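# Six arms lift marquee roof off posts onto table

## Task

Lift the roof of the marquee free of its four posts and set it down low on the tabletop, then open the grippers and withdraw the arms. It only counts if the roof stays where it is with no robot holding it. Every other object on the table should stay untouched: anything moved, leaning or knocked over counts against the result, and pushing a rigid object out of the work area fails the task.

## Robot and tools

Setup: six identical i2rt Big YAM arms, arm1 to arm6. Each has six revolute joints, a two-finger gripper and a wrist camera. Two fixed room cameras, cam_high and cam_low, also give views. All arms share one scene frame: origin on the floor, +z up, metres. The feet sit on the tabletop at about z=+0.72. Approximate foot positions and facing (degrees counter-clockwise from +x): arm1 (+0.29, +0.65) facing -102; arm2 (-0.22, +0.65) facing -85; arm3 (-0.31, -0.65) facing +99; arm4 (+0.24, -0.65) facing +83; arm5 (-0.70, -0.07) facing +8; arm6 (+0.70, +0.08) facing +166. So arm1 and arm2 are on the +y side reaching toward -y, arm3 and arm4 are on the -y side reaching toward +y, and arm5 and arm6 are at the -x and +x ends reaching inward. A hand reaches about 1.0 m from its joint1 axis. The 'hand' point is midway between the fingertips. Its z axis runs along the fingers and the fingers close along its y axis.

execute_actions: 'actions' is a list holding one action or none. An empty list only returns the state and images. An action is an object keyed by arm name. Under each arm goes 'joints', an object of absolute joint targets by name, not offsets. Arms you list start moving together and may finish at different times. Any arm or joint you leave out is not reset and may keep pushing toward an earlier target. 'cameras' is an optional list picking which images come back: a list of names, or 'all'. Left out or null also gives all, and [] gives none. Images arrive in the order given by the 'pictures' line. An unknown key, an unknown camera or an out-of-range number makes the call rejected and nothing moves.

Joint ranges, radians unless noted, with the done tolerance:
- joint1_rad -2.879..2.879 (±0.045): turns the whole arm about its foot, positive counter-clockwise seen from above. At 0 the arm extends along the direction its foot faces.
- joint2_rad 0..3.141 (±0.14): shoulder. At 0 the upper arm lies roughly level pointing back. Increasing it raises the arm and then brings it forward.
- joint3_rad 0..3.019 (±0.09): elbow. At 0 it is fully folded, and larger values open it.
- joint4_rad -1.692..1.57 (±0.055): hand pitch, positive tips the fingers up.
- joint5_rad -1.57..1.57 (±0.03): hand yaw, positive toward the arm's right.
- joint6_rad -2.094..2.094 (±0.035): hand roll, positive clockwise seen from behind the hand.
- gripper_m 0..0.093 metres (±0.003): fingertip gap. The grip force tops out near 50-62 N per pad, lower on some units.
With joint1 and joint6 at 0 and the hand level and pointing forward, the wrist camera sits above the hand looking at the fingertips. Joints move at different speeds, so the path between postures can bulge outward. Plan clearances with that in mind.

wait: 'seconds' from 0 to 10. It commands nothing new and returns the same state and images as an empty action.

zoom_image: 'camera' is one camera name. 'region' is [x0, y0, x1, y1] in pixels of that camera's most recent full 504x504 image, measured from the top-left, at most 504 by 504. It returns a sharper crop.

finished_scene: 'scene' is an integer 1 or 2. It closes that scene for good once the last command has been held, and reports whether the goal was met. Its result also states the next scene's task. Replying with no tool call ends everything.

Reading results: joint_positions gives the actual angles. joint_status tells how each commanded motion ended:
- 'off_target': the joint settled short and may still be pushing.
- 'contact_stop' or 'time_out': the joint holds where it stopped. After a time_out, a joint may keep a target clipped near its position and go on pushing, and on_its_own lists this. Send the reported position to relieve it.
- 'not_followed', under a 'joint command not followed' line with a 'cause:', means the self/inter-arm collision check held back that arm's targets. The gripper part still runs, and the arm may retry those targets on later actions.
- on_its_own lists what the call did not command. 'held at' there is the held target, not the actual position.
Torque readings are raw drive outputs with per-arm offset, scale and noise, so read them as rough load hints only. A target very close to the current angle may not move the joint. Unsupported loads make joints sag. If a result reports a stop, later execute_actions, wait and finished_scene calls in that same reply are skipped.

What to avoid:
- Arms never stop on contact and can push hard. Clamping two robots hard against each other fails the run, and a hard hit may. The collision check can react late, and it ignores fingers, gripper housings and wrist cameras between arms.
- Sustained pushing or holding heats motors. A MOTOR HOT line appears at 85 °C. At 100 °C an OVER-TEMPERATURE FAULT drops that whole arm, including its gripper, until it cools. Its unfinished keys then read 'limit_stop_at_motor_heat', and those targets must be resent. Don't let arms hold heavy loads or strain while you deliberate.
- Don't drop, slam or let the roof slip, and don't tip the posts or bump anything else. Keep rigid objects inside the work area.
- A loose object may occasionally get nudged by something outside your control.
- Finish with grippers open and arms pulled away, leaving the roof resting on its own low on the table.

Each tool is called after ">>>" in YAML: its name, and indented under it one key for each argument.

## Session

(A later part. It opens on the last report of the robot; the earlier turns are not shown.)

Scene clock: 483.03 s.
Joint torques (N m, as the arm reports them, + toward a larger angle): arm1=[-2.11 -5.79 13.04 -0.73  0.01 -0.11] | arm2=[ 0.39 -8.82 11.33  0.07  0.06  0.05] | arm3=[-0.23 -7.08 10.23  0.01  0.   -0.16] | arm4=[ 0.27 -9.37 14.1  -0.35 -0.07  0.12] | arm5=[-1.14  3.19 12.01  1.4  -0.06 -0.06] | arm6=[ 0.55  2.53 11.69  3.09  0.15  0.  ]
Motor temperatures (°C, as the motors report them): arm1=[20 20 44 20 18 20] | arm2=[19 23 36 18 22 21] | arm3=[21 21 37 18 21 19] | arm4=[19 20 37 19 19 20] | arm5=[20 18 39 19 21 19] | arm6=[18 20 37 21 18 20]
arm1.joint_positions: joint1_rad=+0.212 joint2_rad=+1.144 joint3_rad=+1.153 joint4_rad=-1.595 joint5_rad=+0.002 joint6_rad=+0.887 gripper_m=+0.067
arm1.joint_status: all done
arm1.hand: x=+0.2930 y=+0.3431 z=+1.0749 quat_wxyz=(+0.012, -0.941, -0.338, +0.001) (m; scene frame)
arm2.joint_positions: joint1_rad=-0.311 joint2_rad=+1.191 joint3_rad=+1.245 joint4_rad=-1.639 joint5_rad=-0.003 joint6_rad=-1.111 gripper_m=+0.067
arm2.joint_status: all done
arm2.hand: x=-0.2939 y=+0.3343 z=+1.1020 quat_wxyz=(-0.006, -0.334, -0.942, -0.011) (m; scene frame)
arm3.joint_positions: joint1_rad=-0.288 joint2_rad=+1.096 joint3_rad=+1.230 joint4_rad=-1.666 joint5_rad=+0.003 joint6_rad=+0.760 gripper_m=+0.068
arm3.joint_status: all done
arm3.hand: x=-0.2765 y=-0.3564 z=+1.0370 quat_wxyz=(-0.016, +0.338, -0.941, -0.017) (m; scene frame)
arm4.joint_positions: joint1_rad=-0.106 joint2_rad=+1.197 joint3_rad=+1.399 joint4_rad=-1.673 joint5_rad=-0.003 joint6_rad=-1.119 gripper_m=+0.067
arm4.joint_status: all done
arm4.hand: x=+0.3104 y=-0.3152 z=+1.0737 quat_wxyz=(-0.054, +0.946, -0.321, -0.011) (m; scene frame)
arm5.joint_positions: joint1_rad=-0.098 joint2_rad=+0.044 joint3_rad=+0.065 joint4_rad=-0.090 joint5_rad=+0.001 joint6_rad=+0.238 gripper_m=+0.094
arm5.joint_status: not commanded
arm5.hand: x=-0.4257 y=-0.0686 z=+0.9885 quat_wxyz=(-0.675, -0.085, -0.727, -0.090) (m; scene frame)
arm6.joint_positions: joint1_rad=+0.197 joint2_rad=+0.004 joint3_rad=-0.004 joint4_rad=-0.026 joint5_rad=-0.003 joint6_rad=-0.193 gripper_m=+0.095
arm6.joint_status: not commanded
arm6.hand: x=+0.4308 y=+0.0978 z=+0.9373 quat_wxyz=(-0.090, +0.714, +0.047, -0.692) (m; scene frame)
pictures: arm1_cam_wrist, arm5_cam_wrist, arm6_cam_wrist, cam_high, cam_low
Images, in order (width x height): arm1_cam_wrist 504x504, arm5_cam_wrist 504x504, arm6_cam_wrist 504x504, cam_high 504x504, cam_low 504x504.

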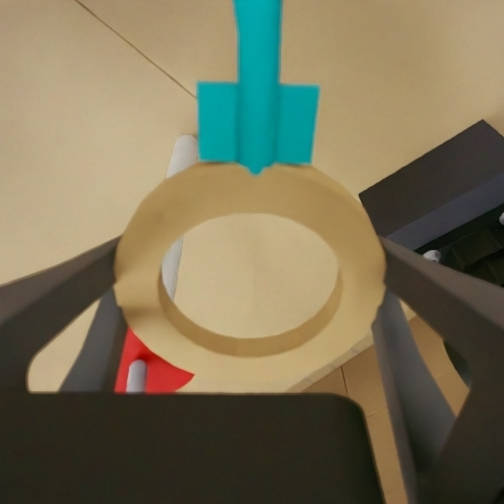

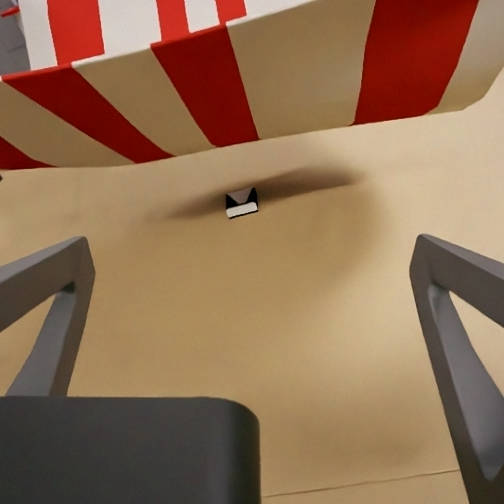

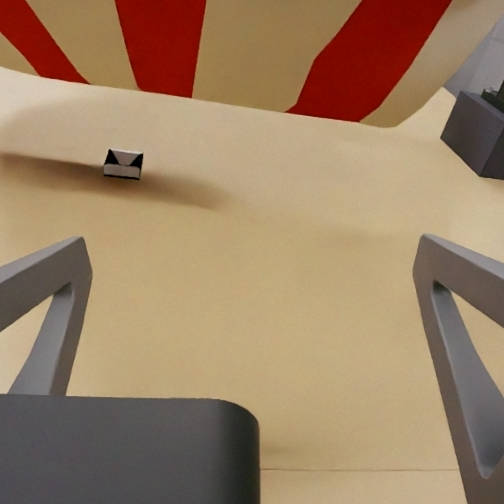

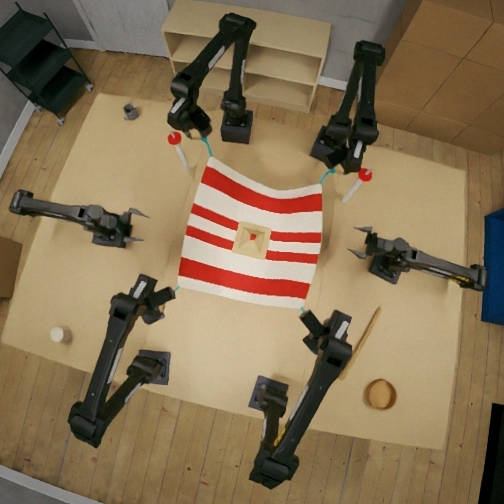

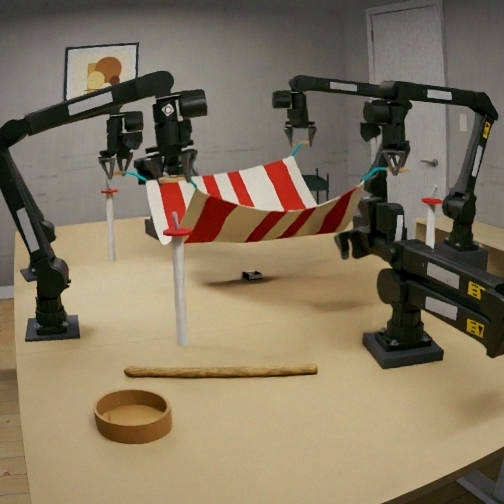

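>>> execute_actions:
  actions:
    - {"arm1":{"joints":{"joint2_rad":1.062,"joint3_rad":0.905,"joint4_rad":-1.396,"joint6_rad":-0.1}},"arm2":{"joints":{"joint1_rad":-0.335,"joint2_rad":1.142,"joint3_rad":0.95,"joint4_rad":-1.358,"joint6_rad":-0.12}},"arm3":{"joints":{"joint1_rad":-0.335,"joint2_rad":1.088,"joint3_rad":1.136,"joint4_rad":-1.603,"joint6_rad":-0.2}},"arm4":{"joints":{"joint1_rad":-0.075,"joint2_rad":1.15,"joint3_rad":1.165,"joint4_rad":-1.577,"joint6_rad":-0.12}}}
  cameras: ["arm5_cam_wrist","cam_low","cam_high"]

Scene clock: 524.57 s.
Joint torques (N m, as the arm reports them, + toward a larger angle): arm1=[-2.15 -4.29  8.97  0.48 -0.09 -0.13] | arm2=[-0.85 -7.34  7.94  1.02  0.12  0.06] | arm3=[-0.76 -7.13  7.86  0.42 -0.05 -0.18] | arm4=[ 0.92 -7.97  9.82  0.75 -0.02  0.13] | arm5=[-1.12  3.35 11.99  1.39 -0.07 -0.06] | arm6=[ 0.71  2.19 11.63  3.08  0.14  0.  ]
Motor temperatures (°C, as the motors report them): arm1=[20 20 44 20 17 20] | arm2=[19 23 37 18 21 21] | arm3=[21 21 37 18 21 19] | arm4=[19 20 37 19 18 20] | arm5=[20 18 39 19 21 19] | arm6=[18 20 37 21 18 20]
arm1.joint_positions: joint1_rad=+0.212 joint2_rad=+1.060 joint3_rad=+0.904 joint4_rad=-1.408 joint5_rad=+0.002 joint6_rad=-0.090 gripper_m=+0.067
arm1.joint_status: all done
arm1.hand: x=+0.2922 y=+0.3738 z=+1.0031 quat_wxyz=(+0.003, -0.673, -0.740, +0.003) (m; scene frame)
arm2.joint_positions: joint1_rad=-0.322 joint2_rad=+1.145 joint3_rad=+0.946 joint4_rad=-1.367 joint5_rad=-0.003 joint6_rad=-0.137 gripper_m=+0.067
arm2.joint_status: all done
arm2.hand: x=-0.2916 y=+0.3547 z=+1.0017 quat_wxyz=(-0.005, -0.740, -0.673, -0.005) (m; scene frame)
arm3.joint_positions: joint1_rad=-0.332 joint2_rad=+1.094 joint3_rad=+1.129 joint4_rad=-1.611 joint5_rad=+0.002 joint6_rad=-0.187 gripper_m=+0.068
arm3.joint_status: all done
arm3.hand: x=-0.2647 y=-0.3664 z=+0.9988 quat_wxyz=(-0.004, +0.714, -0.700, +0.005) (m; scene frame)
arm4.joint_positions: joint1_rad=-0.081 joint2_rad=+1.145 joint3_rad=+1.174 joint4_rad=-1.592 joint5_rad=-0.003 joint6_rad=-0.133 gripper_m=+0.067
arm4.joint_status: all done
arm4.hand: x=+0.2960 y=-0.3468 z=+1.0018 quat_wxyz=(-0.005, +0.691, -0.723, -0.008) (m; scene frame)
arm5.joint_positions: joint1_rad=-0.098 joint2_rad=+0.044 joint3_rad=+0.065 joint4_rad=-0.090 joint5_rad=+0.001 joint6_rad=+0.238 gripper_m=+0.094
arm5.joint_status: not commanded
arm5.hand: x=-0.4257 y=-0.0686 z=+0.9885 quat_wxyz=(-0.675, -0.085, -0.727, -0.090) (m; scene frame)
arm6.joint_positions: joint1_rad=+0.197 joint2_rad=+0.004 joint3_rad=-0.004 joint4_rad=-0.026 joint5_rad=-0.003 joint6_rad=-0.193 gripper_m=+0.095
arm6.joint_status: not commanded
arm6.hand: x=+0.4308 y=+0.0978 z=+0.9373 quat_wxyz=(-0.090, +0.714, +0.047, -0.692) (m; scene frame)
pictures: arm5_cam_wrist, cam_high, cam_low
Images, in order (width x height): arm5_cam_wrist 504x504, cam_high 504x504, cam_low 504x504.

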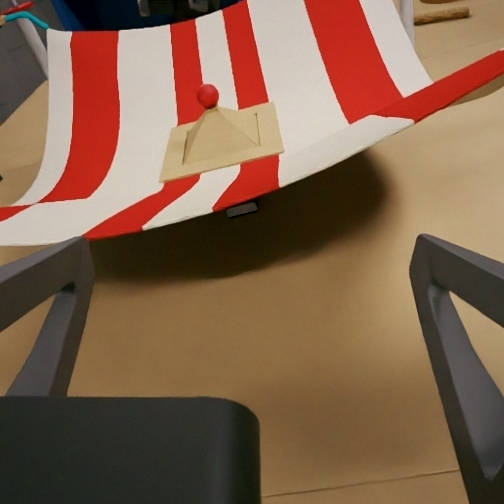

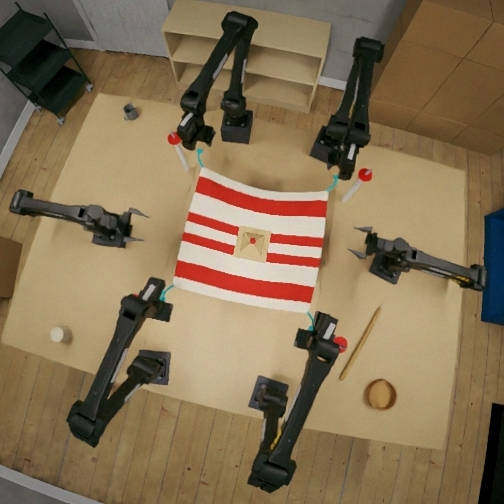

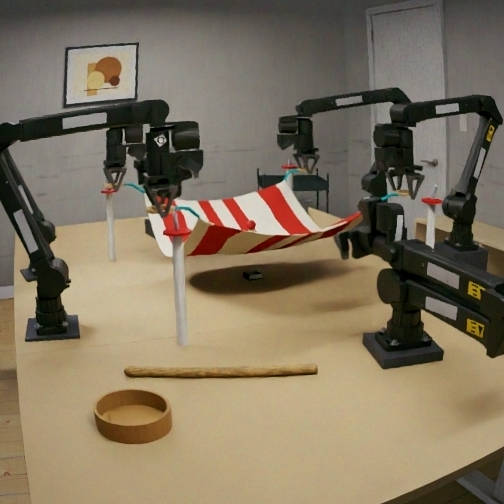

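>>> execute_actions:
  actions:
    - {"arm1":{"joints":{"joint2_rad":1.137,"joint3_rad":0.713,"joint4_rad":-1.126}},"arm2":{"joints":{"joint2_rad":1.225,"joint3_rad":0.77,"joint4_rad":-1.091}},"arm3":{"joints":{"joint2_rad":1.104,"joint3_rad":0.914,"joint4_rad":-1.363}},"arm4":{"joints":{"joint2_rad":1.17,"joint3_rad":0.944,"joint4_rad":-1.337}}}
  cameras: ["arm5_cam_wrist","cam_low","cam_high"]

Scene clock: 538.43 s.
Joint torques (N m, as the arm reports them, + toward a larger angle): arm1=[-2.12 -5.64  8.16  0.4  -0.09 -0.14] | arm2=[-0.27 -8.9   7.56  0.88  0.14  0.11] | arm3=[-0.57 -6.88  7.54  0.44 -0.04 -0.19] | arm4=[ 0.92 -7.65  9.56  0.75 -0.02  0.14] | arm5=[-1.1   3.21 12.    1.35 -0.07 -0.07] | arm6=[ 0.64  2.26 11.69  3.12  0.16  0.01]
Motor temperatures (°C, as the motors report them): arm1=[20 19 42 20 17 20] | arm2=[19 22 34 18 21 21] | arm3=[21 21 36 18 21 19] | arm4=[19 20 34 19 18 20] | arm5=[20 18 39 19 21 19] | arm6=[18 20 37 21 18 20]
arm1.joint_positions: joint1_rad=+0.212 joint2_rad=+1.143 joint3_rad=+0.711 joint4_rad=-1.138 joint5_rad=+0.002 joint6_rad=-0.091 gripper_m=+0.067
arm1.joint_status: all done
arm1.hand: x=+0.2915 y=+0.3756 z=+0.9118 quat_wxyz=(+0.005, -0.672, -0.740, +0.002) (m; scene frame)
arm2.joint_positions: joint1_rad=-0.322 joint2_rad=+1.236 joint3_rad=+0.760 joint4_rad=-1.100 joint5_rad=-0.003 joint6_rad=-0.136 gripper_m=+0.067
arm2.joint_status: all done
arm2.hand: x=-0.2899 y=+0.3577 z=+0.9095 quat_wxyz=(-0.002, -0.740, -0.672, -0.008) (m; scene frame)
arm3.joint_positions: joint1_rad=-0.332 joint2_rad=+1.107 joint3_rad=+0.908 joint4_rad=-1.371 joint5_rad=+0.002 joint6_rad=-0.188 gripper_m=+0.068
arm3.joint_status: all done
arm3.hand: x=-0.2639 y=-0.3672 z=+0.9112 quat_wxyz=(-0.006, +0.715, -0.699, +0.003) (m; scene frame)
arm4.joint_positions: joint1_rad=-0.081 joint2_rad=+1.161 joint3_rad=+0.953 joint4_rad=-1.352 joint5_rad=-0.003 joint6_rad=-0.132 gripper_m=+0.067
arm4.joint_status: all done
arm4.hand: x=+0.2955 y=-0.3469 z=+0.9136 quat_wxyz=(-0.006, +0.690, -0.723, -0.009) (m; scene frame)
arm5.joint_positions: joint1_rad=-0.098 joint2_rad=+0.044 joint3_rad=+0.065 joint4_rad=-0.090 joint5_rad=+0.001 joint6_rad=+0.238 gripper_m=+0.094
arm5.joint_status: not commanded
arm5.hand: x=-0.4257 y=-0.0686 z=+0.9885 quat_wxyz=(-0.675, -0.085, -0.727, -0.090) (m; scene frame)
arm6.joint_positions: joint1_rad=+0.197 joint2_rad=+0.004 joint3_rad=-0.004 joint4_rad=-0.026 joint5_rad=-0.003 joint6_rad=-0.193 gripper_m=+0.095
arm6.joint_status: not commanded
arm6.hand: x=+0.4308 y=+0.0978 z=+0.9373 quat_wxyz=(-0.090, +0.714, +0.047, -0.692) (m; scene frame)
pictures: arm5_cam_wrist, cam_high, cam_low
Images, in order (width x height): arm5_cam_wrist 504x504, cam_high 504x504, cam_low 504x504.

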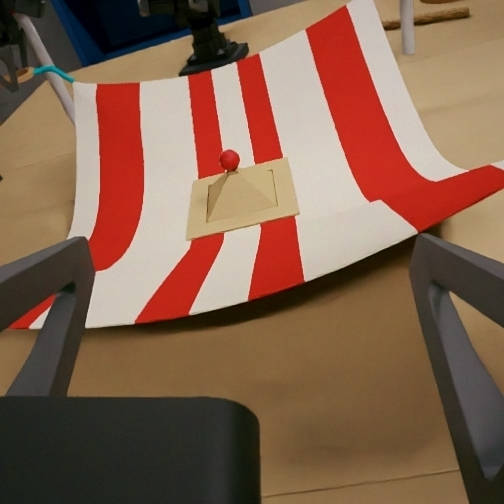

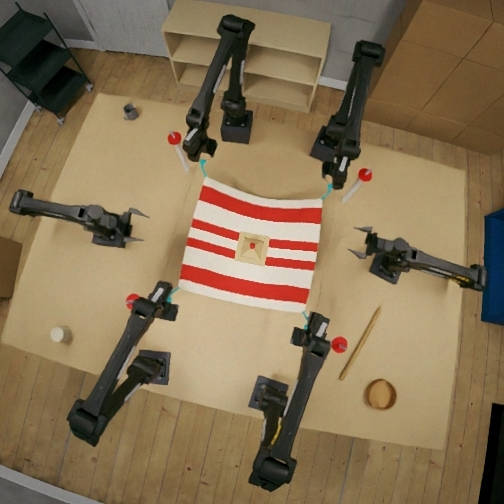

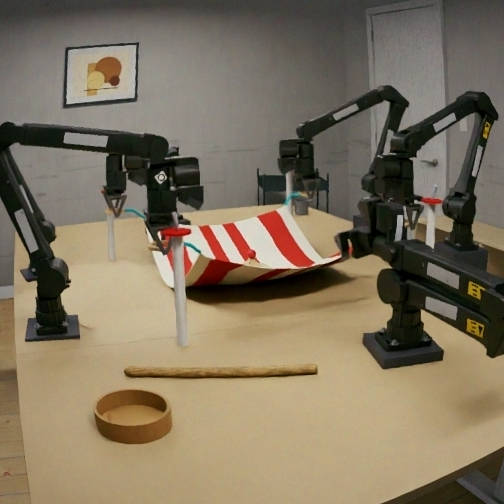

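>>> execute_actions:
  actions:
    - {"arm1":{"joints":{"joint2_rad":1.585,"joint3_rad":0.559,"joint4_rad":-0.517}},"arm2":{"joints":{"joint2_rad":1.652,"joint3_rad":0.64,"joint4_rad":-0.523}},"arm3":{"joints":{"joint2_rad":1.39,"joint3_rad":0.665,"joint4_rad":-0.822}},"arm4":{"joints":{"joint2_rad":1.452,"joint3_rad":0.71,"joint4_rad":-0.814}}}
  cameras: ["arm1_cam_wrist","arm2_cam_wrist","arm3_cam_wrist","arm4_cam_wrist","cam_low","cam_high"]

Scene clock: 559.07 s.
Joint torques (N m, as the arm reports them, + toward a larger angle): arm1=[-2.14 -6.71  4.82  0.63 -0.08 -0.12] | arm2=[ -1.09 -10.93   4.42   0.99   0.09   0.05] | arm3=[-0.75 -9.46  6.27  0.53 -0.04 -0.16] | arm4=[  0.94 -11.77   8.06   0.81  -0.03   0.12] | arm5=[-1.15  3.22 12.03  1.39 -0.07 -0.05] | arm6=[ 0.74  2.45 11.66  3.13  0.14  0.  ]
Motor temperatures (°C, as the motors report them): arm1=[20 20 39 20 17 20] | arm2=[19 23 33 18 21 21] | arm3=[21 21 35 18 21 19] | arm4=[19 20 33 19 18 20] | arm5=[20 18 40 19 21 19] | arm6=[18 20 38 21 18 20]
arm1.joint_positions: joint1_rad=+0.212 joint2_rad=+1.580 joint3_rad=+0.560 joint4_rad=-0.532 joint5_rad=+0.002 joint6_rad=-0.093 gripper_m=+0.067
arm1.joint_status: all done
arm1.hand: x=+0.2903 y=+0.3528 z=+0.7512 quat_wxyz=(-0.001, -0.671, -0.741, +0.008) (m; scene frame)
arm2.joint_positions: joint1_rad=-0.322 joint2_rad=+1.652 joint3_rad=+0.639 joint4_rad=-0.535 joint5_rad=-0.003 joint6_rad=-0.133 gripper_m=+0.067
arm2.joint_status: all done
arm2.hand: x=-0.2947 y=+0.3310 z=+0.7521 quat_wxyz=(-0.010, -0.741, -0.671, +0.003) (m; scene frame)
arm3.joint_positions: joint1_rad=-0.332 joint2_rad=+1.405 joint3_rad=+0.651 joint4_rad=-0.833 joint5_rad=+0.002 joint6_rad=-0.190 gripper_m=+0.068
arm3.joint_status: all done
arm3.hand: x=-0.2597 y=-0.3535 z=+0.7412 quat_wxyz=(+0.001, +0.715, -0.699, +0.008) (m; scene frame)
arm4.joint_positions: joint1_rad=-0.081 joint2_rad=+1.460 joint3_rad=+0.708 joint4_rad=-0.830 joint5_rad=-0.003 joint6_rad=-0.129 gripper_m=+0.067
arm4.joint_status: all done
arm4.hand: x=+0.2975 y=-0.3314 z=+0.7413 quat_wxyz=(+0.003, +0.690, -0.724, -0.003) (m; scene frame)
arm5.joint_positions: joint1_rad=-0.098 joint2_rad=+0.044 joint3_rad=+0.065 joint4_rad=-0.090 joint5_rad=+0.001 joint6_rad=+0.238 gripper_m=+0.094
arm5.joint_status: not commanded
arm5.hand: x=-0.4257 y=-0.0686 z=+0.9885 quat_wxyz=(-0.675, -0.085, -0.727, -0.090) (m; scene frame)
arm6.joint_positions: joint1_rad=+0.197 joint2_rad=+0.004 joint3_rad=-0.004 joint4_rad=-0.026 joint5_rad=-0.003 joint6_rad=-0.193 gripper_m=+0.095
arm6.joint_status: not commanded
arm6.hand: x=+0.4308 y=+0.0978 z=+0.9373 quat_wxyz=(-0.090, +0.714, +0.047, -0.692) (m; scene frame)
pictures: arm1_cam_wrist, arm2_cam_wrist, arm3_cam_wrist, arm4_cam_wrist, cam_high, cam_low
Images, in order (width x height): arm1_cam_wrist 504x504, arm2_cam_wrist 504x504, arm3_cam_wrist 504x504, arm4_cam_wrist 504x504, cam_high 504x504, cam_low 504x504.

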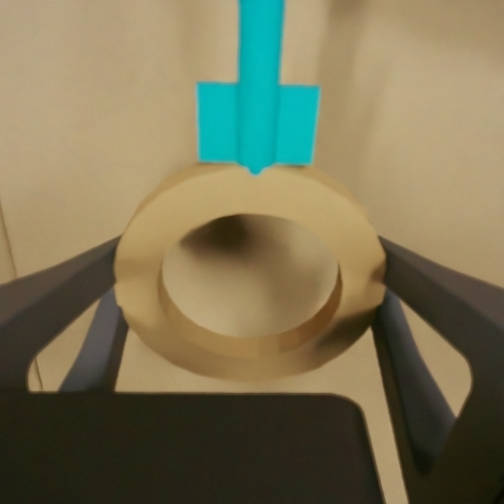

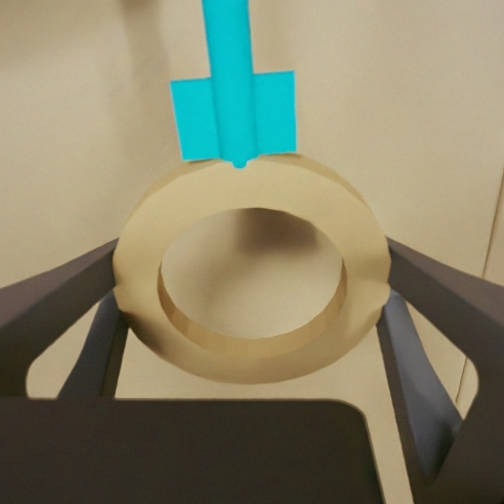

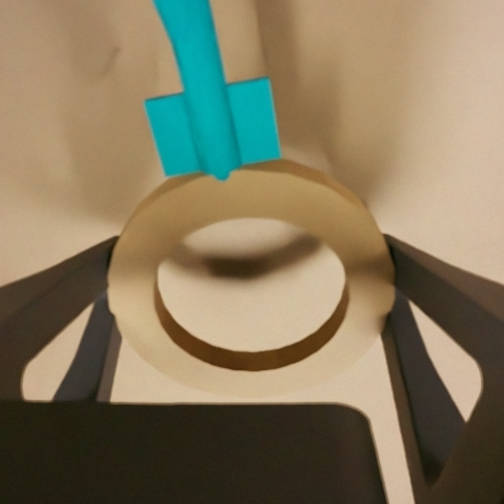

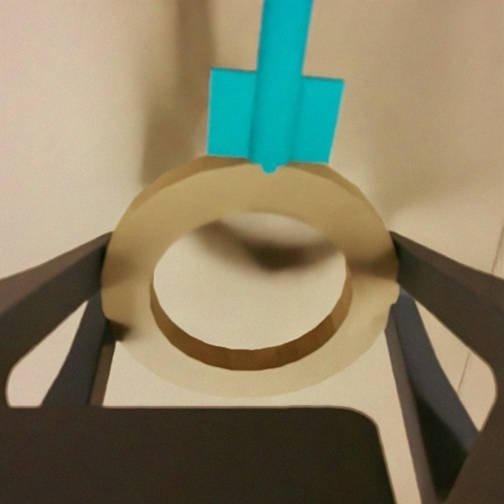

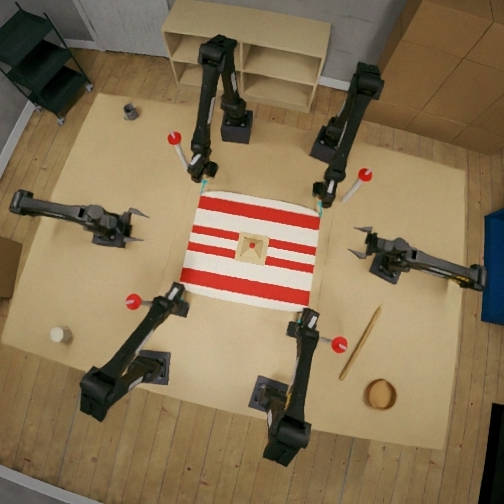

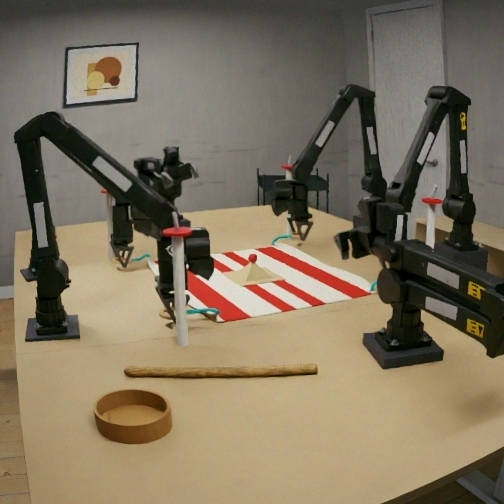

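>>> execute_actions:
  actions:
    - {"arm1":{"joints":{"joint2_rad":1.672}},"arm2":{"joints":{"joint2_rad":1.735}},"arm3":{"joints":{"joint2_rad":1.447}},"arm4":{"joints":{"joint2_rad":1.503}}}
  cameras: ["arm1_cam_wrist","arm3_cam_wrist","cam_low"]

Scene clock: 567.03 s.
Joint torques (N m, as the arm reports them, + toward a larger angle): arm1=[-2.18 -6.21  4.08  0.36 -0.13 -0.11] | arm2=[ -0.87 -10.76   3.66   0.64   0.09   0.09] | arm3=[-0.69 -8.1   6.12  0.43 -0.03 -0.16] | arm4=[ 0.88 -9.44  7.84  0.74 -0.03  0.12] | arm5=[-1.02  3.28 12.    1.39 -0.07 -0.06] | arm6=[ 0.53  2.26 11.66  3.09  0.15  0.  ]
Motor temperatures (°C, as the motors report them): arm1=[20 20 38 20 17 20] | arm2=[19 23 31 18 21 21] | arm3=[21 21 34 18 21 19] | arm4=[19 20 32 19 18 20] | arm5=[20 18 40 19 21 19] | arm6=[18 20 38 21 18 20]
arm1.joint_positions: joint1_rad=+0.213 joint2_rad=+1.656 joint3_rad=+0.561 joint4_rad=-0.529 joint5_rad=+0.003 joint6_rad=-0.094 gripper_m=+0.067
arm1.joint_status: all done
arm1.hand: x=+0.2902 y=+0.3670 z=+0.7311 quat_wxyz=(+0.024, -0.671, -0.741, -0.018) (m; scene frame)
arm2.joint_positions: joint1_rad=-0.322 joint2_rad=+1.735 joint3_rad=+0.639 joint4_rad=-0.532 joint5_rad=-0.002 joint6_rad=-0.133 gripper_m=+0.067
arm2.joint_status: all done
arm2.hand: x=-0.2906 y=+0.3475 z=+0.7275 quat_wxyz=(+0.013, -0.741, -0.671, -0.030) (m; scene frame)
arm3.joint_positions: joint1_rad=-0.332 joint2_rad=+1.443 joint3_rad=+0.651 joint4_rad=-0.832 joint5_rad=+0.002 joint6_rad=-0.190 gripper_m=+0.068
arm3.joint_status: all done
arm3.hand: x=-0.2603 y=-0.3580 z=+0.7308 quat_wxyz=(+0.016, +0.715, -0.698, +0.019) (m; scene frame)
arm4.joint_positions: joint1_rad=-0.081 joint2_rad=+1.480 joint3_rad=+0.708 joint4_rad=-0.830 joint5_rad=-0.003 joint6_rad=-0.129 gripper_m=+0.067
arm4.joint_status: all done
arm4.hand: x=+0.2971 y=-0.3339 z=+0.7352 quat_wxyz=(+0.011, +0.690, -0.724, +0.003) (m; scene frame)
arm5.joint_positions: joint1_rad=-0.098 joint2_rad=+0.044 joint3_rad=+0.065 joint4_rad=-0.090 joint5_rad=+0.001 joint6_rad=+0.238 gripper_m=+0.094
arm5.joint_status: not commanded
arm5.hand: x=-0.4257 y=-0.0686 z=+0.9885 quat_wxyz=(-0.675, -0.085, -0.727, -0.090) (m; scene frame)
arm6.joint_positions: joint1_rad=+0.197 joint2_rad=+0.004 joint3_rad=-0.004 joint4_rad=-0.026 joint5_rad=-0.003 joint6_rad=-0.193 gripper_m=+0.095
arm6.joint_status: not commanded
arm6.hand: x=+0.4308 y=+0.0978 z=+0.9373 quat_wxyz=(-0.090, +0.714, +0.047, -0.692) (m; scene frame)
pictures: arm1_cam_wrist, arm3_cam_wrist, cam_low
Images, in order (width x height): arm1_cam_wrist 504x504, arm3_cam_wrist 504x504, cam_low 504x504.

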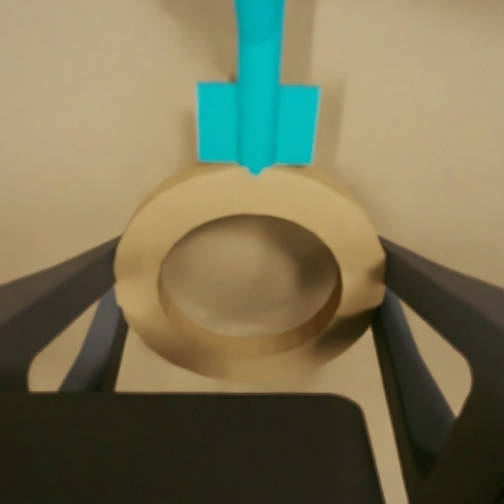

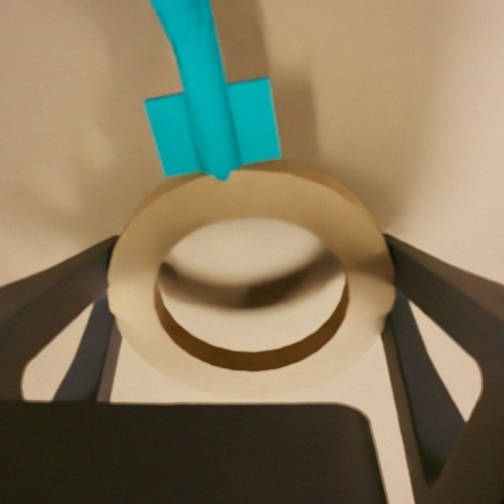

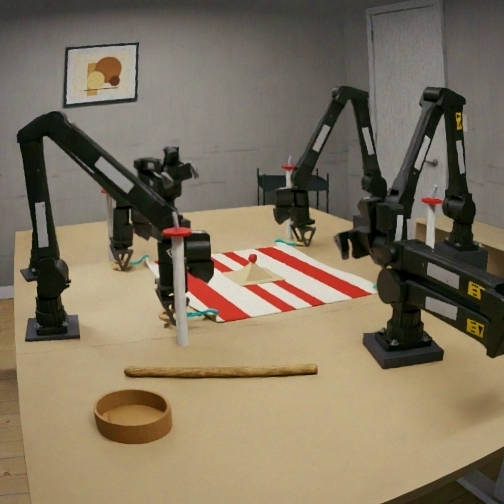

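>>> execute_actions:
  actions:
    - {"arm1":{"joints":{"joint2_rad":1.702}},"arm2":{"joints":{"joint2_rad":1.752}},"arm3":{"joints":{"joint2_rad":1.477}},"arm4":{"joints":{"joint2_rad":1.543}}}
  cameras: ["arm4_cam_wrist"]

Scene clock: 573.70 s.
Joint torques (N m, as the arm reports them, + toward a larger angle): arm1=[-2.2  -4.02  4.07  0.36 -0.13 -0.11] | arm2=[-0.71 -9.48  3.6   0.93  0.09  0.05] | arm3=[-0.6  -7.13  6.04  0.46 -0.01 -0.14] | arm4=[ 0.91 -9.2   7.6   0.56 -0.09  0.11] | arm5=[-1.11  3.28 12.03  1.38 -0.06 -0.06] | arm6=[ 0.64  2.32 11.66  3.08  0.14 -0.01]
Motor temperatures (°C, as the motors report them): arm1=[20 20 37 20 17 20] | arm2=[19 23 31 18 21 21] | arm3=[21 21 33 18 21 19] | arm4=[19 20 31 19 18 20] | arm5=[20 18 40 19 21 19] | arm6=[18 20 38 21 18 20]
arm1.joint_positions: joint1_rad=+0.213 joint2_rad=+1.656 joint3_rad=+0.561 joint4_rad=-0.529 joint5_rad=+0.003 joint6_rad=-0.094 gripper_m=+0.067
arm1.joint_status: all done
arm1.hand: x=+0.2902 y=+0.3671 z=+0.7310 quat_wxyz=(+0.024, -0.671, -0.741, -0.018) (m; scene frame)
arm2.joint_positions: joint1_rad=-0.322 joint2_rad=+1.736 joint3_rad=+0.639 joint4_rad=-0.532 joint5_rad=-0.002 joint6_rad=-0.133 gripper_m=+0.067
arm2.joint_status: all done
arm2.hand: x=-0.2906 y=+0.3477 z=+0.7272 quat_wxyz=(+0.013, -0.741, -0.671, -0.030) (m; scene frame)
arm3.joint_positions: joint1_rad=-0.333 joint2_rad=+1.453 joint3_rad=+0.652 joint4_rad=-0.832 joint5_rad=+0.001 joint6_rad=-0.192 gripper_m=+0.068
arm3.joint_status: all done
arm3.hand: x=-0.2605 y=-0.3590 z=+0.7281 quat_wxyz=(+0.020, +0.716, -0.698, +0.021) (m; scene frame)
arm4.joint_positions: joint1_rad=-0.081 joint2_rad=+1.515 joint3_rad=+0.708 joint4_rad=-0.827 joint5_rad=-0.001 joint6_rad=-0.128 gripper_m=+0.067
arm4.joint_status: all done
arm4.hand: x=+0.2964 y=-0.3375 z=+0.7248 quat_wxyz=(+0.023, +0.689, -0.724, +0.013) (m; scene frame)
arm5.joint_positions: joint1_rad=-0.098 joint2_rad=+0.044 joint3_rad=+0.065 joint4_rad=-0.090 joint5_rad=+0.001 joint6_rad=+0.238 gripper_m=+0.094
arm5.joint_status: not commanded
arm5.hand: x=-0.4257 y=-0.0686 z=+0.9885 quat_wxyz=(-0.675, -0.085, -0.727, -0.090) (m; scene frame)
arm6.joint_positions: joint1_rad=+0.197 joint2_rad=+0.004 joint3_rad=-0.004 joint4_rad=-0.026 joint5_rad=-0.003 joint6_rad=-0.193 gripper_m=+0.095
arm6.joint_status: not commanded
arm6.hand: x=+0.4308 y=+0.0978 z=+0.9373 quat_wxyz=(-0.090, +0.714, +0.047, -0.692) (m; scene frame)
pictures: arm4_cam_wrist
Images, in order (width x height): arm4_cam_wrist 504x504.

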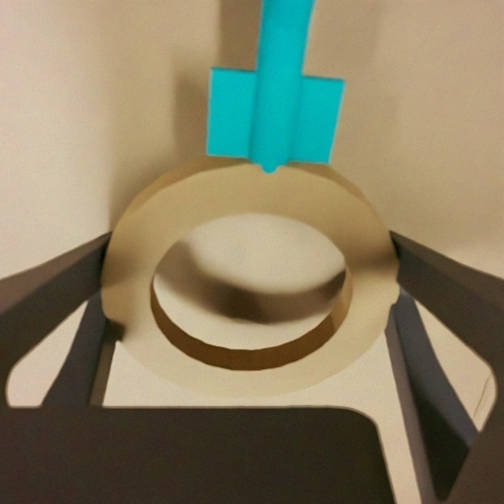

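>>> execute_actions:
  actions:
    - {"arm1":{"joints":{"joint2_rad":1.645,"gripper_m":0.082}},"arm2":{"joints":{"joint2_rad":1.722,"gripper_m":0.082}},"arm3":{"joints":{"joint2_rad":1.44,"gripper_m":0.082}},"arm4":{"joints":{"joint2_rad":1.505,"gripper_m":0.082}}}
  cameras: ["arm1_cam_wrist","arm2_cam_wrist","arm3_cam_wrist","arm4_cam_wrist"]

Scene clock: 581.53 s.
Joint torques (N m, as the arm reports them, + toward a larger angle): arm1=[-2.18 -8.1   4.07  0.35 -0.04 -0.11] | arm2=[ -0.46 -12.37   3.74   0.78   0.13   0.06] | arm3=[-0.66 -9.7   6.04  0.41  0.   -0.14] | arm4=[  0.91 -12.25   7.61   0.57  -0.09   0.11] | arm5=[-1.14  3.32 11.99  1.37 -0.07 -0.06] | arm6=[ 0.46  2.43 11.64  3.09  0.14  0.  ]
Motor temperatures (°C, as the motors report them): arm1=[20 20 36 20 17 20] | arm2=[19 23 30 18 21 21] | arm3=[21 21 33 18 21 19] | arm4=[19 20 31 19 18 20] | arm5=[20 18 40 19 21 19] | arm6=[18 20 38 21 18 20]
arm1.joint_positions: joint1_rad=+0.213 joint2_rad=+1.653 joint3_rad=+0.561 joint4_rad=-0.529 joint5_rad=+0.001 joint6_rad=-0.094 gripper_m=+0.082
arm1.joint_status: all done
arm1.hand: x=+0.2905 y=+0.3665 z=+0.7317 quat_wxyz=(+0.023, -0.671, -0.741, -0.018) (m; scene frame)
arm2.joint_positions: joint1_rad=-0.322 joint2_rad=+1.736 joint3_rad=+0.639 joint4_rad=-0.532 joint5_rad=-0.002 joint6_rad=-0.133 gripper_m=+0.082
arm2.joint_status: all done
arm2.hand: x=-0.2906 y=+0.3476 z=+0.7274 quat_wxyz=(+0.013, -0.741, -0.671, -0.030) (m; scene frame)
arm3.joint_positions: joint1_rad=-0.333 joint2_rad=+1.451 joint3_rad=+0.652 joint4_rad=-0.832 joint5_rad=+0.001 joint6_rad=-0.192 gripper_m=+0.082
arm3.joint_status: all done
arm3.hand: x=-0.2604 y=-0.3585 z=+0.7287 quat_wxyz=(+0.019, +0.716, -0.698, +0.020) (m; scene frame)
arm4.joint_positions: joint1_rad=-0.081 joint2_rad=+1.513 joint3_rad=+0.708 joint4_rad=-0.827 joint5_rad=-0.001 joint6_rad=-0.128 gripper_m=+0.082
arm4.joint_status: all done
arm4.hand: x=+0.2964 y=-0.3372 z=+0.7254 quat_wxyz=(+0.022, +0.689, -0.724, +0.013) (m; scene frame)
arm5.joint_positions: joint1_rad=-0.098 joint2_rad=+0.044 joint3_rad=+0.065 joint4_rad=-0.090 joint5_rad=+0.001 joint6_rad=+0.238 gripper_m=+0.094
arm5.joint_status: not commanded
arm5.hand: x=-0.4257 y=-0.0686 z=+0.9885 quat_wxyz=(-0.675, -0.085, -0.727, -0.090) (m; scene frame)
arm6.joint_positions: joint1_rad=+0.197 joint2_rad=+0.004 joint3_rad=-0.004 joint4_rad=-0.026 joint5_rad=-0.003 joint6_rad=-0.193 gripper_m=+0.095
arm6.joint_status: not commanded
arm6.hand: x=+0.4308 y=+0.0978 z=+0.9373 quat_wxyz=(-0.090, +0.714, +0.047, -0.692) (m; scene frame)
pictures: arm1_cam_wrist, arm2_cam_wrist, arm3_cam_wrist, arm4_cam_wrist
Images, in order (width x height): arm1_cam_wrist 504x504, arm2_cam_wrist 504x504, arm3_cam_wrist 504x504, arm4_cam_wrist 504x504.

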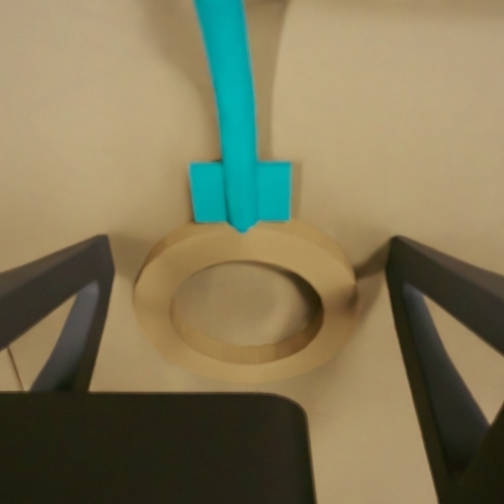

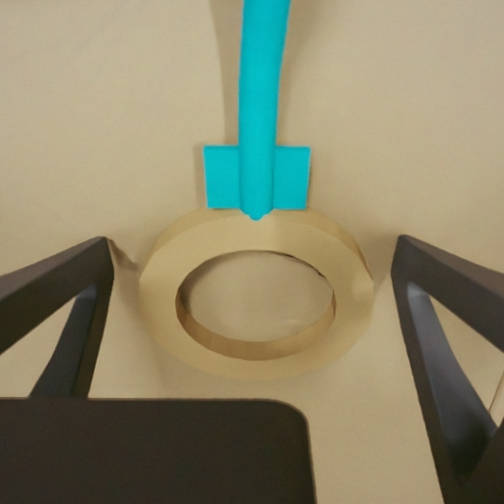

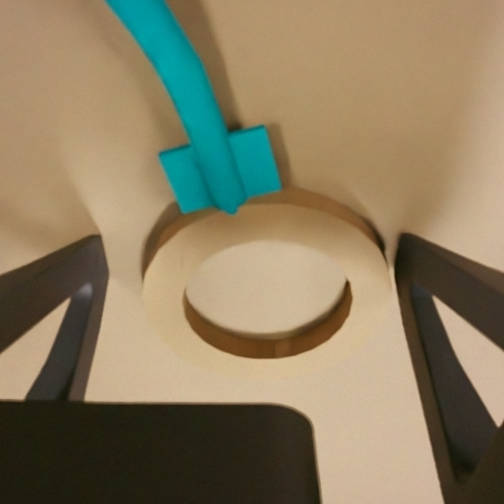

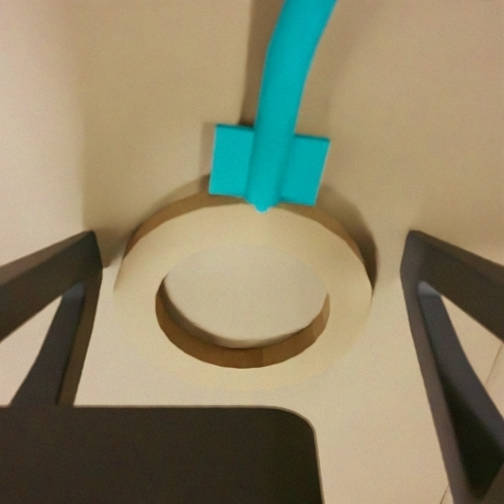

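>>> execute_actions:
  actions:
    - {"arm1":{"joints":{"joint2_rad":0.9,"joint4_rad":-1.05,"gripper_m":0.09}},"arm2":{"joints":{"joint2_rad":0.95,"joint4_rad":-1.05,"gripper_m":0.09}},"arm3":{"joints":{"joint2_rad":0.7,"joint4_rad":-1.3,"gripper_m":0.09}},"arm4":{"joints":{"joint2_rad":0.75,"joint4_rad":-1.3,"gripper_m":0.09}}}
  cameras: ["cam_low","cam_high"]

Scene clock: 595.00 s.
Joint torques (N m, as the arm reports them, + toward a larger angle): arm1=[-2.11 -2.73  8.67 -0.1  -0.05 -0.11] | arm2=[-0.42 -4.56  7.64  0.62  0.08  0.05] | arm3=[-0.65 -1.95  8.57  0.22  0.   -0.14] | arm4=[ 0.88 -2.5  11.11 -0.01 -0.08  0.11] | arm5=[-1.12  3.16 12.03  1.38 -0.07 -0.06] | arm6=[ 0.68  2.38 11.61  3.1   0.16  0.01]
Motor temperatures (°C, as the motors report them): arm1=[20 20 35 20 17 20] | arm2=[19 23 30 18 21 21] | arm3=[21 21 33 18 21 19] | arm4=[19 20 31 19 18 20] | arm5=[20 18 40 19 21 19] | arm6=[18 20 38 21 18 20]
arm1.joint_positions: joint1_rad=+0.213 joint2_rad=+0.905 joint3_rad=+0.561 joint4_rad=-1.037 joint5_rad=+0.001 joint6_rad=-0.094 gripper_m=+0.090
arm1.joint_status: all done
arm1.hand: x=+0.2917 y=+0.4023 z=+0.9142 quat_wxyz=(-0.058, -0.668, -0.739, +0.070) (m; scene frame)
arm2.joint_positions: joint1_rad=-0.322 joint2_rad=+0.955 joint3_rad=+0.639 joint4_rad=-1.042 joint5_rad=-0.002 joint6_rad=-0.133 gripper_m=+0.090
arm2.joint_status: all done
arm2.hand: x=-0.2844 y=+0.3835 z=+0.9397 quat_wxyz=(-0.063, -0.738, -0.667, +0.081) (m; scene frame)
arm3.joint_positions: joint1_rad=-0.333 joint2_rad=+0.698 joint3_rad=+0.652 joint4_rad=-1.292 joint5_rad=+0.001 joint6_rad=-0.192 gripper_m=+0.090
arm3.joint_status: all done
arm3.hand: x=-0.2761 y=-0.4402 z=+0.9019 quat_wxyz=(-0.101, +0.711, -0.693, -0.063) (m; scene frame)
arm4.joint_positions: joint1_rad=-0.081 joint2_rad=+0.751 joint3_rad=+0.708 joint4_rad=-1.284 joint5_rad=-0.001 joint6_rad=-0.128 gripper_m=+0.090
arm4.joint_status: all done
arm4.hand: x=+0.2818 y=-0.4233 z=+0.9164 quat_wxyz=(-0.100, +0.684, -0.719, -0.077) (m; scene frame)
arm5.joint_positions: joint1_rad=-0.098 joint2_rad=+0.044 joint3_rad=+0.065 joint4_rad=-0.090 joint5_rad=+0.001 joint6_rad=+0.238 gripper_m=+0.094
arm5.joint_status: not commanded
arm5.hand: x=-0.4257 y=-0.0686 z=+0.9885 quat_wxyz=(-0.675, -0.085, -0.727, -0.090) (m; scene frame)
arm6.joint_positions: joint1_rad=+0.197 joint2_rad=+0.004 joint3_rad=-0.004 joint4_rad=-0.026 joint5_rad=-0.003 joint6_rad=-0.193 gripper_m=+0.095
arm6.joint_status: not commanded
arm6.hand: x=+0.4308 y=+0.0978 z=+0.9373 quat_wxyz=(-0.090, +0.714, +0.047, -0.692) (m; scene frame)
pictures: cam_high, cam_low
Images, in order (width x height): cam_high 504x504, cam_low 504x504.

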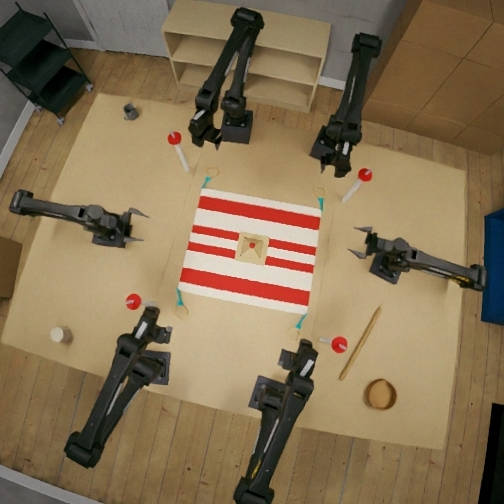

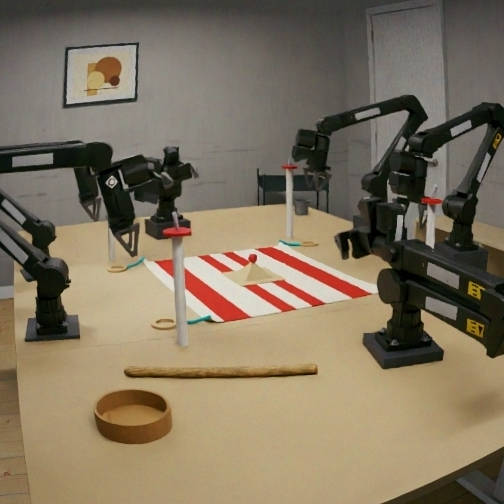

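The roof lies flat on the table, all four rings are off and released, and the arms are clear.

>>> finished_scene:
  scene: 1

The scene is finished: the task was done.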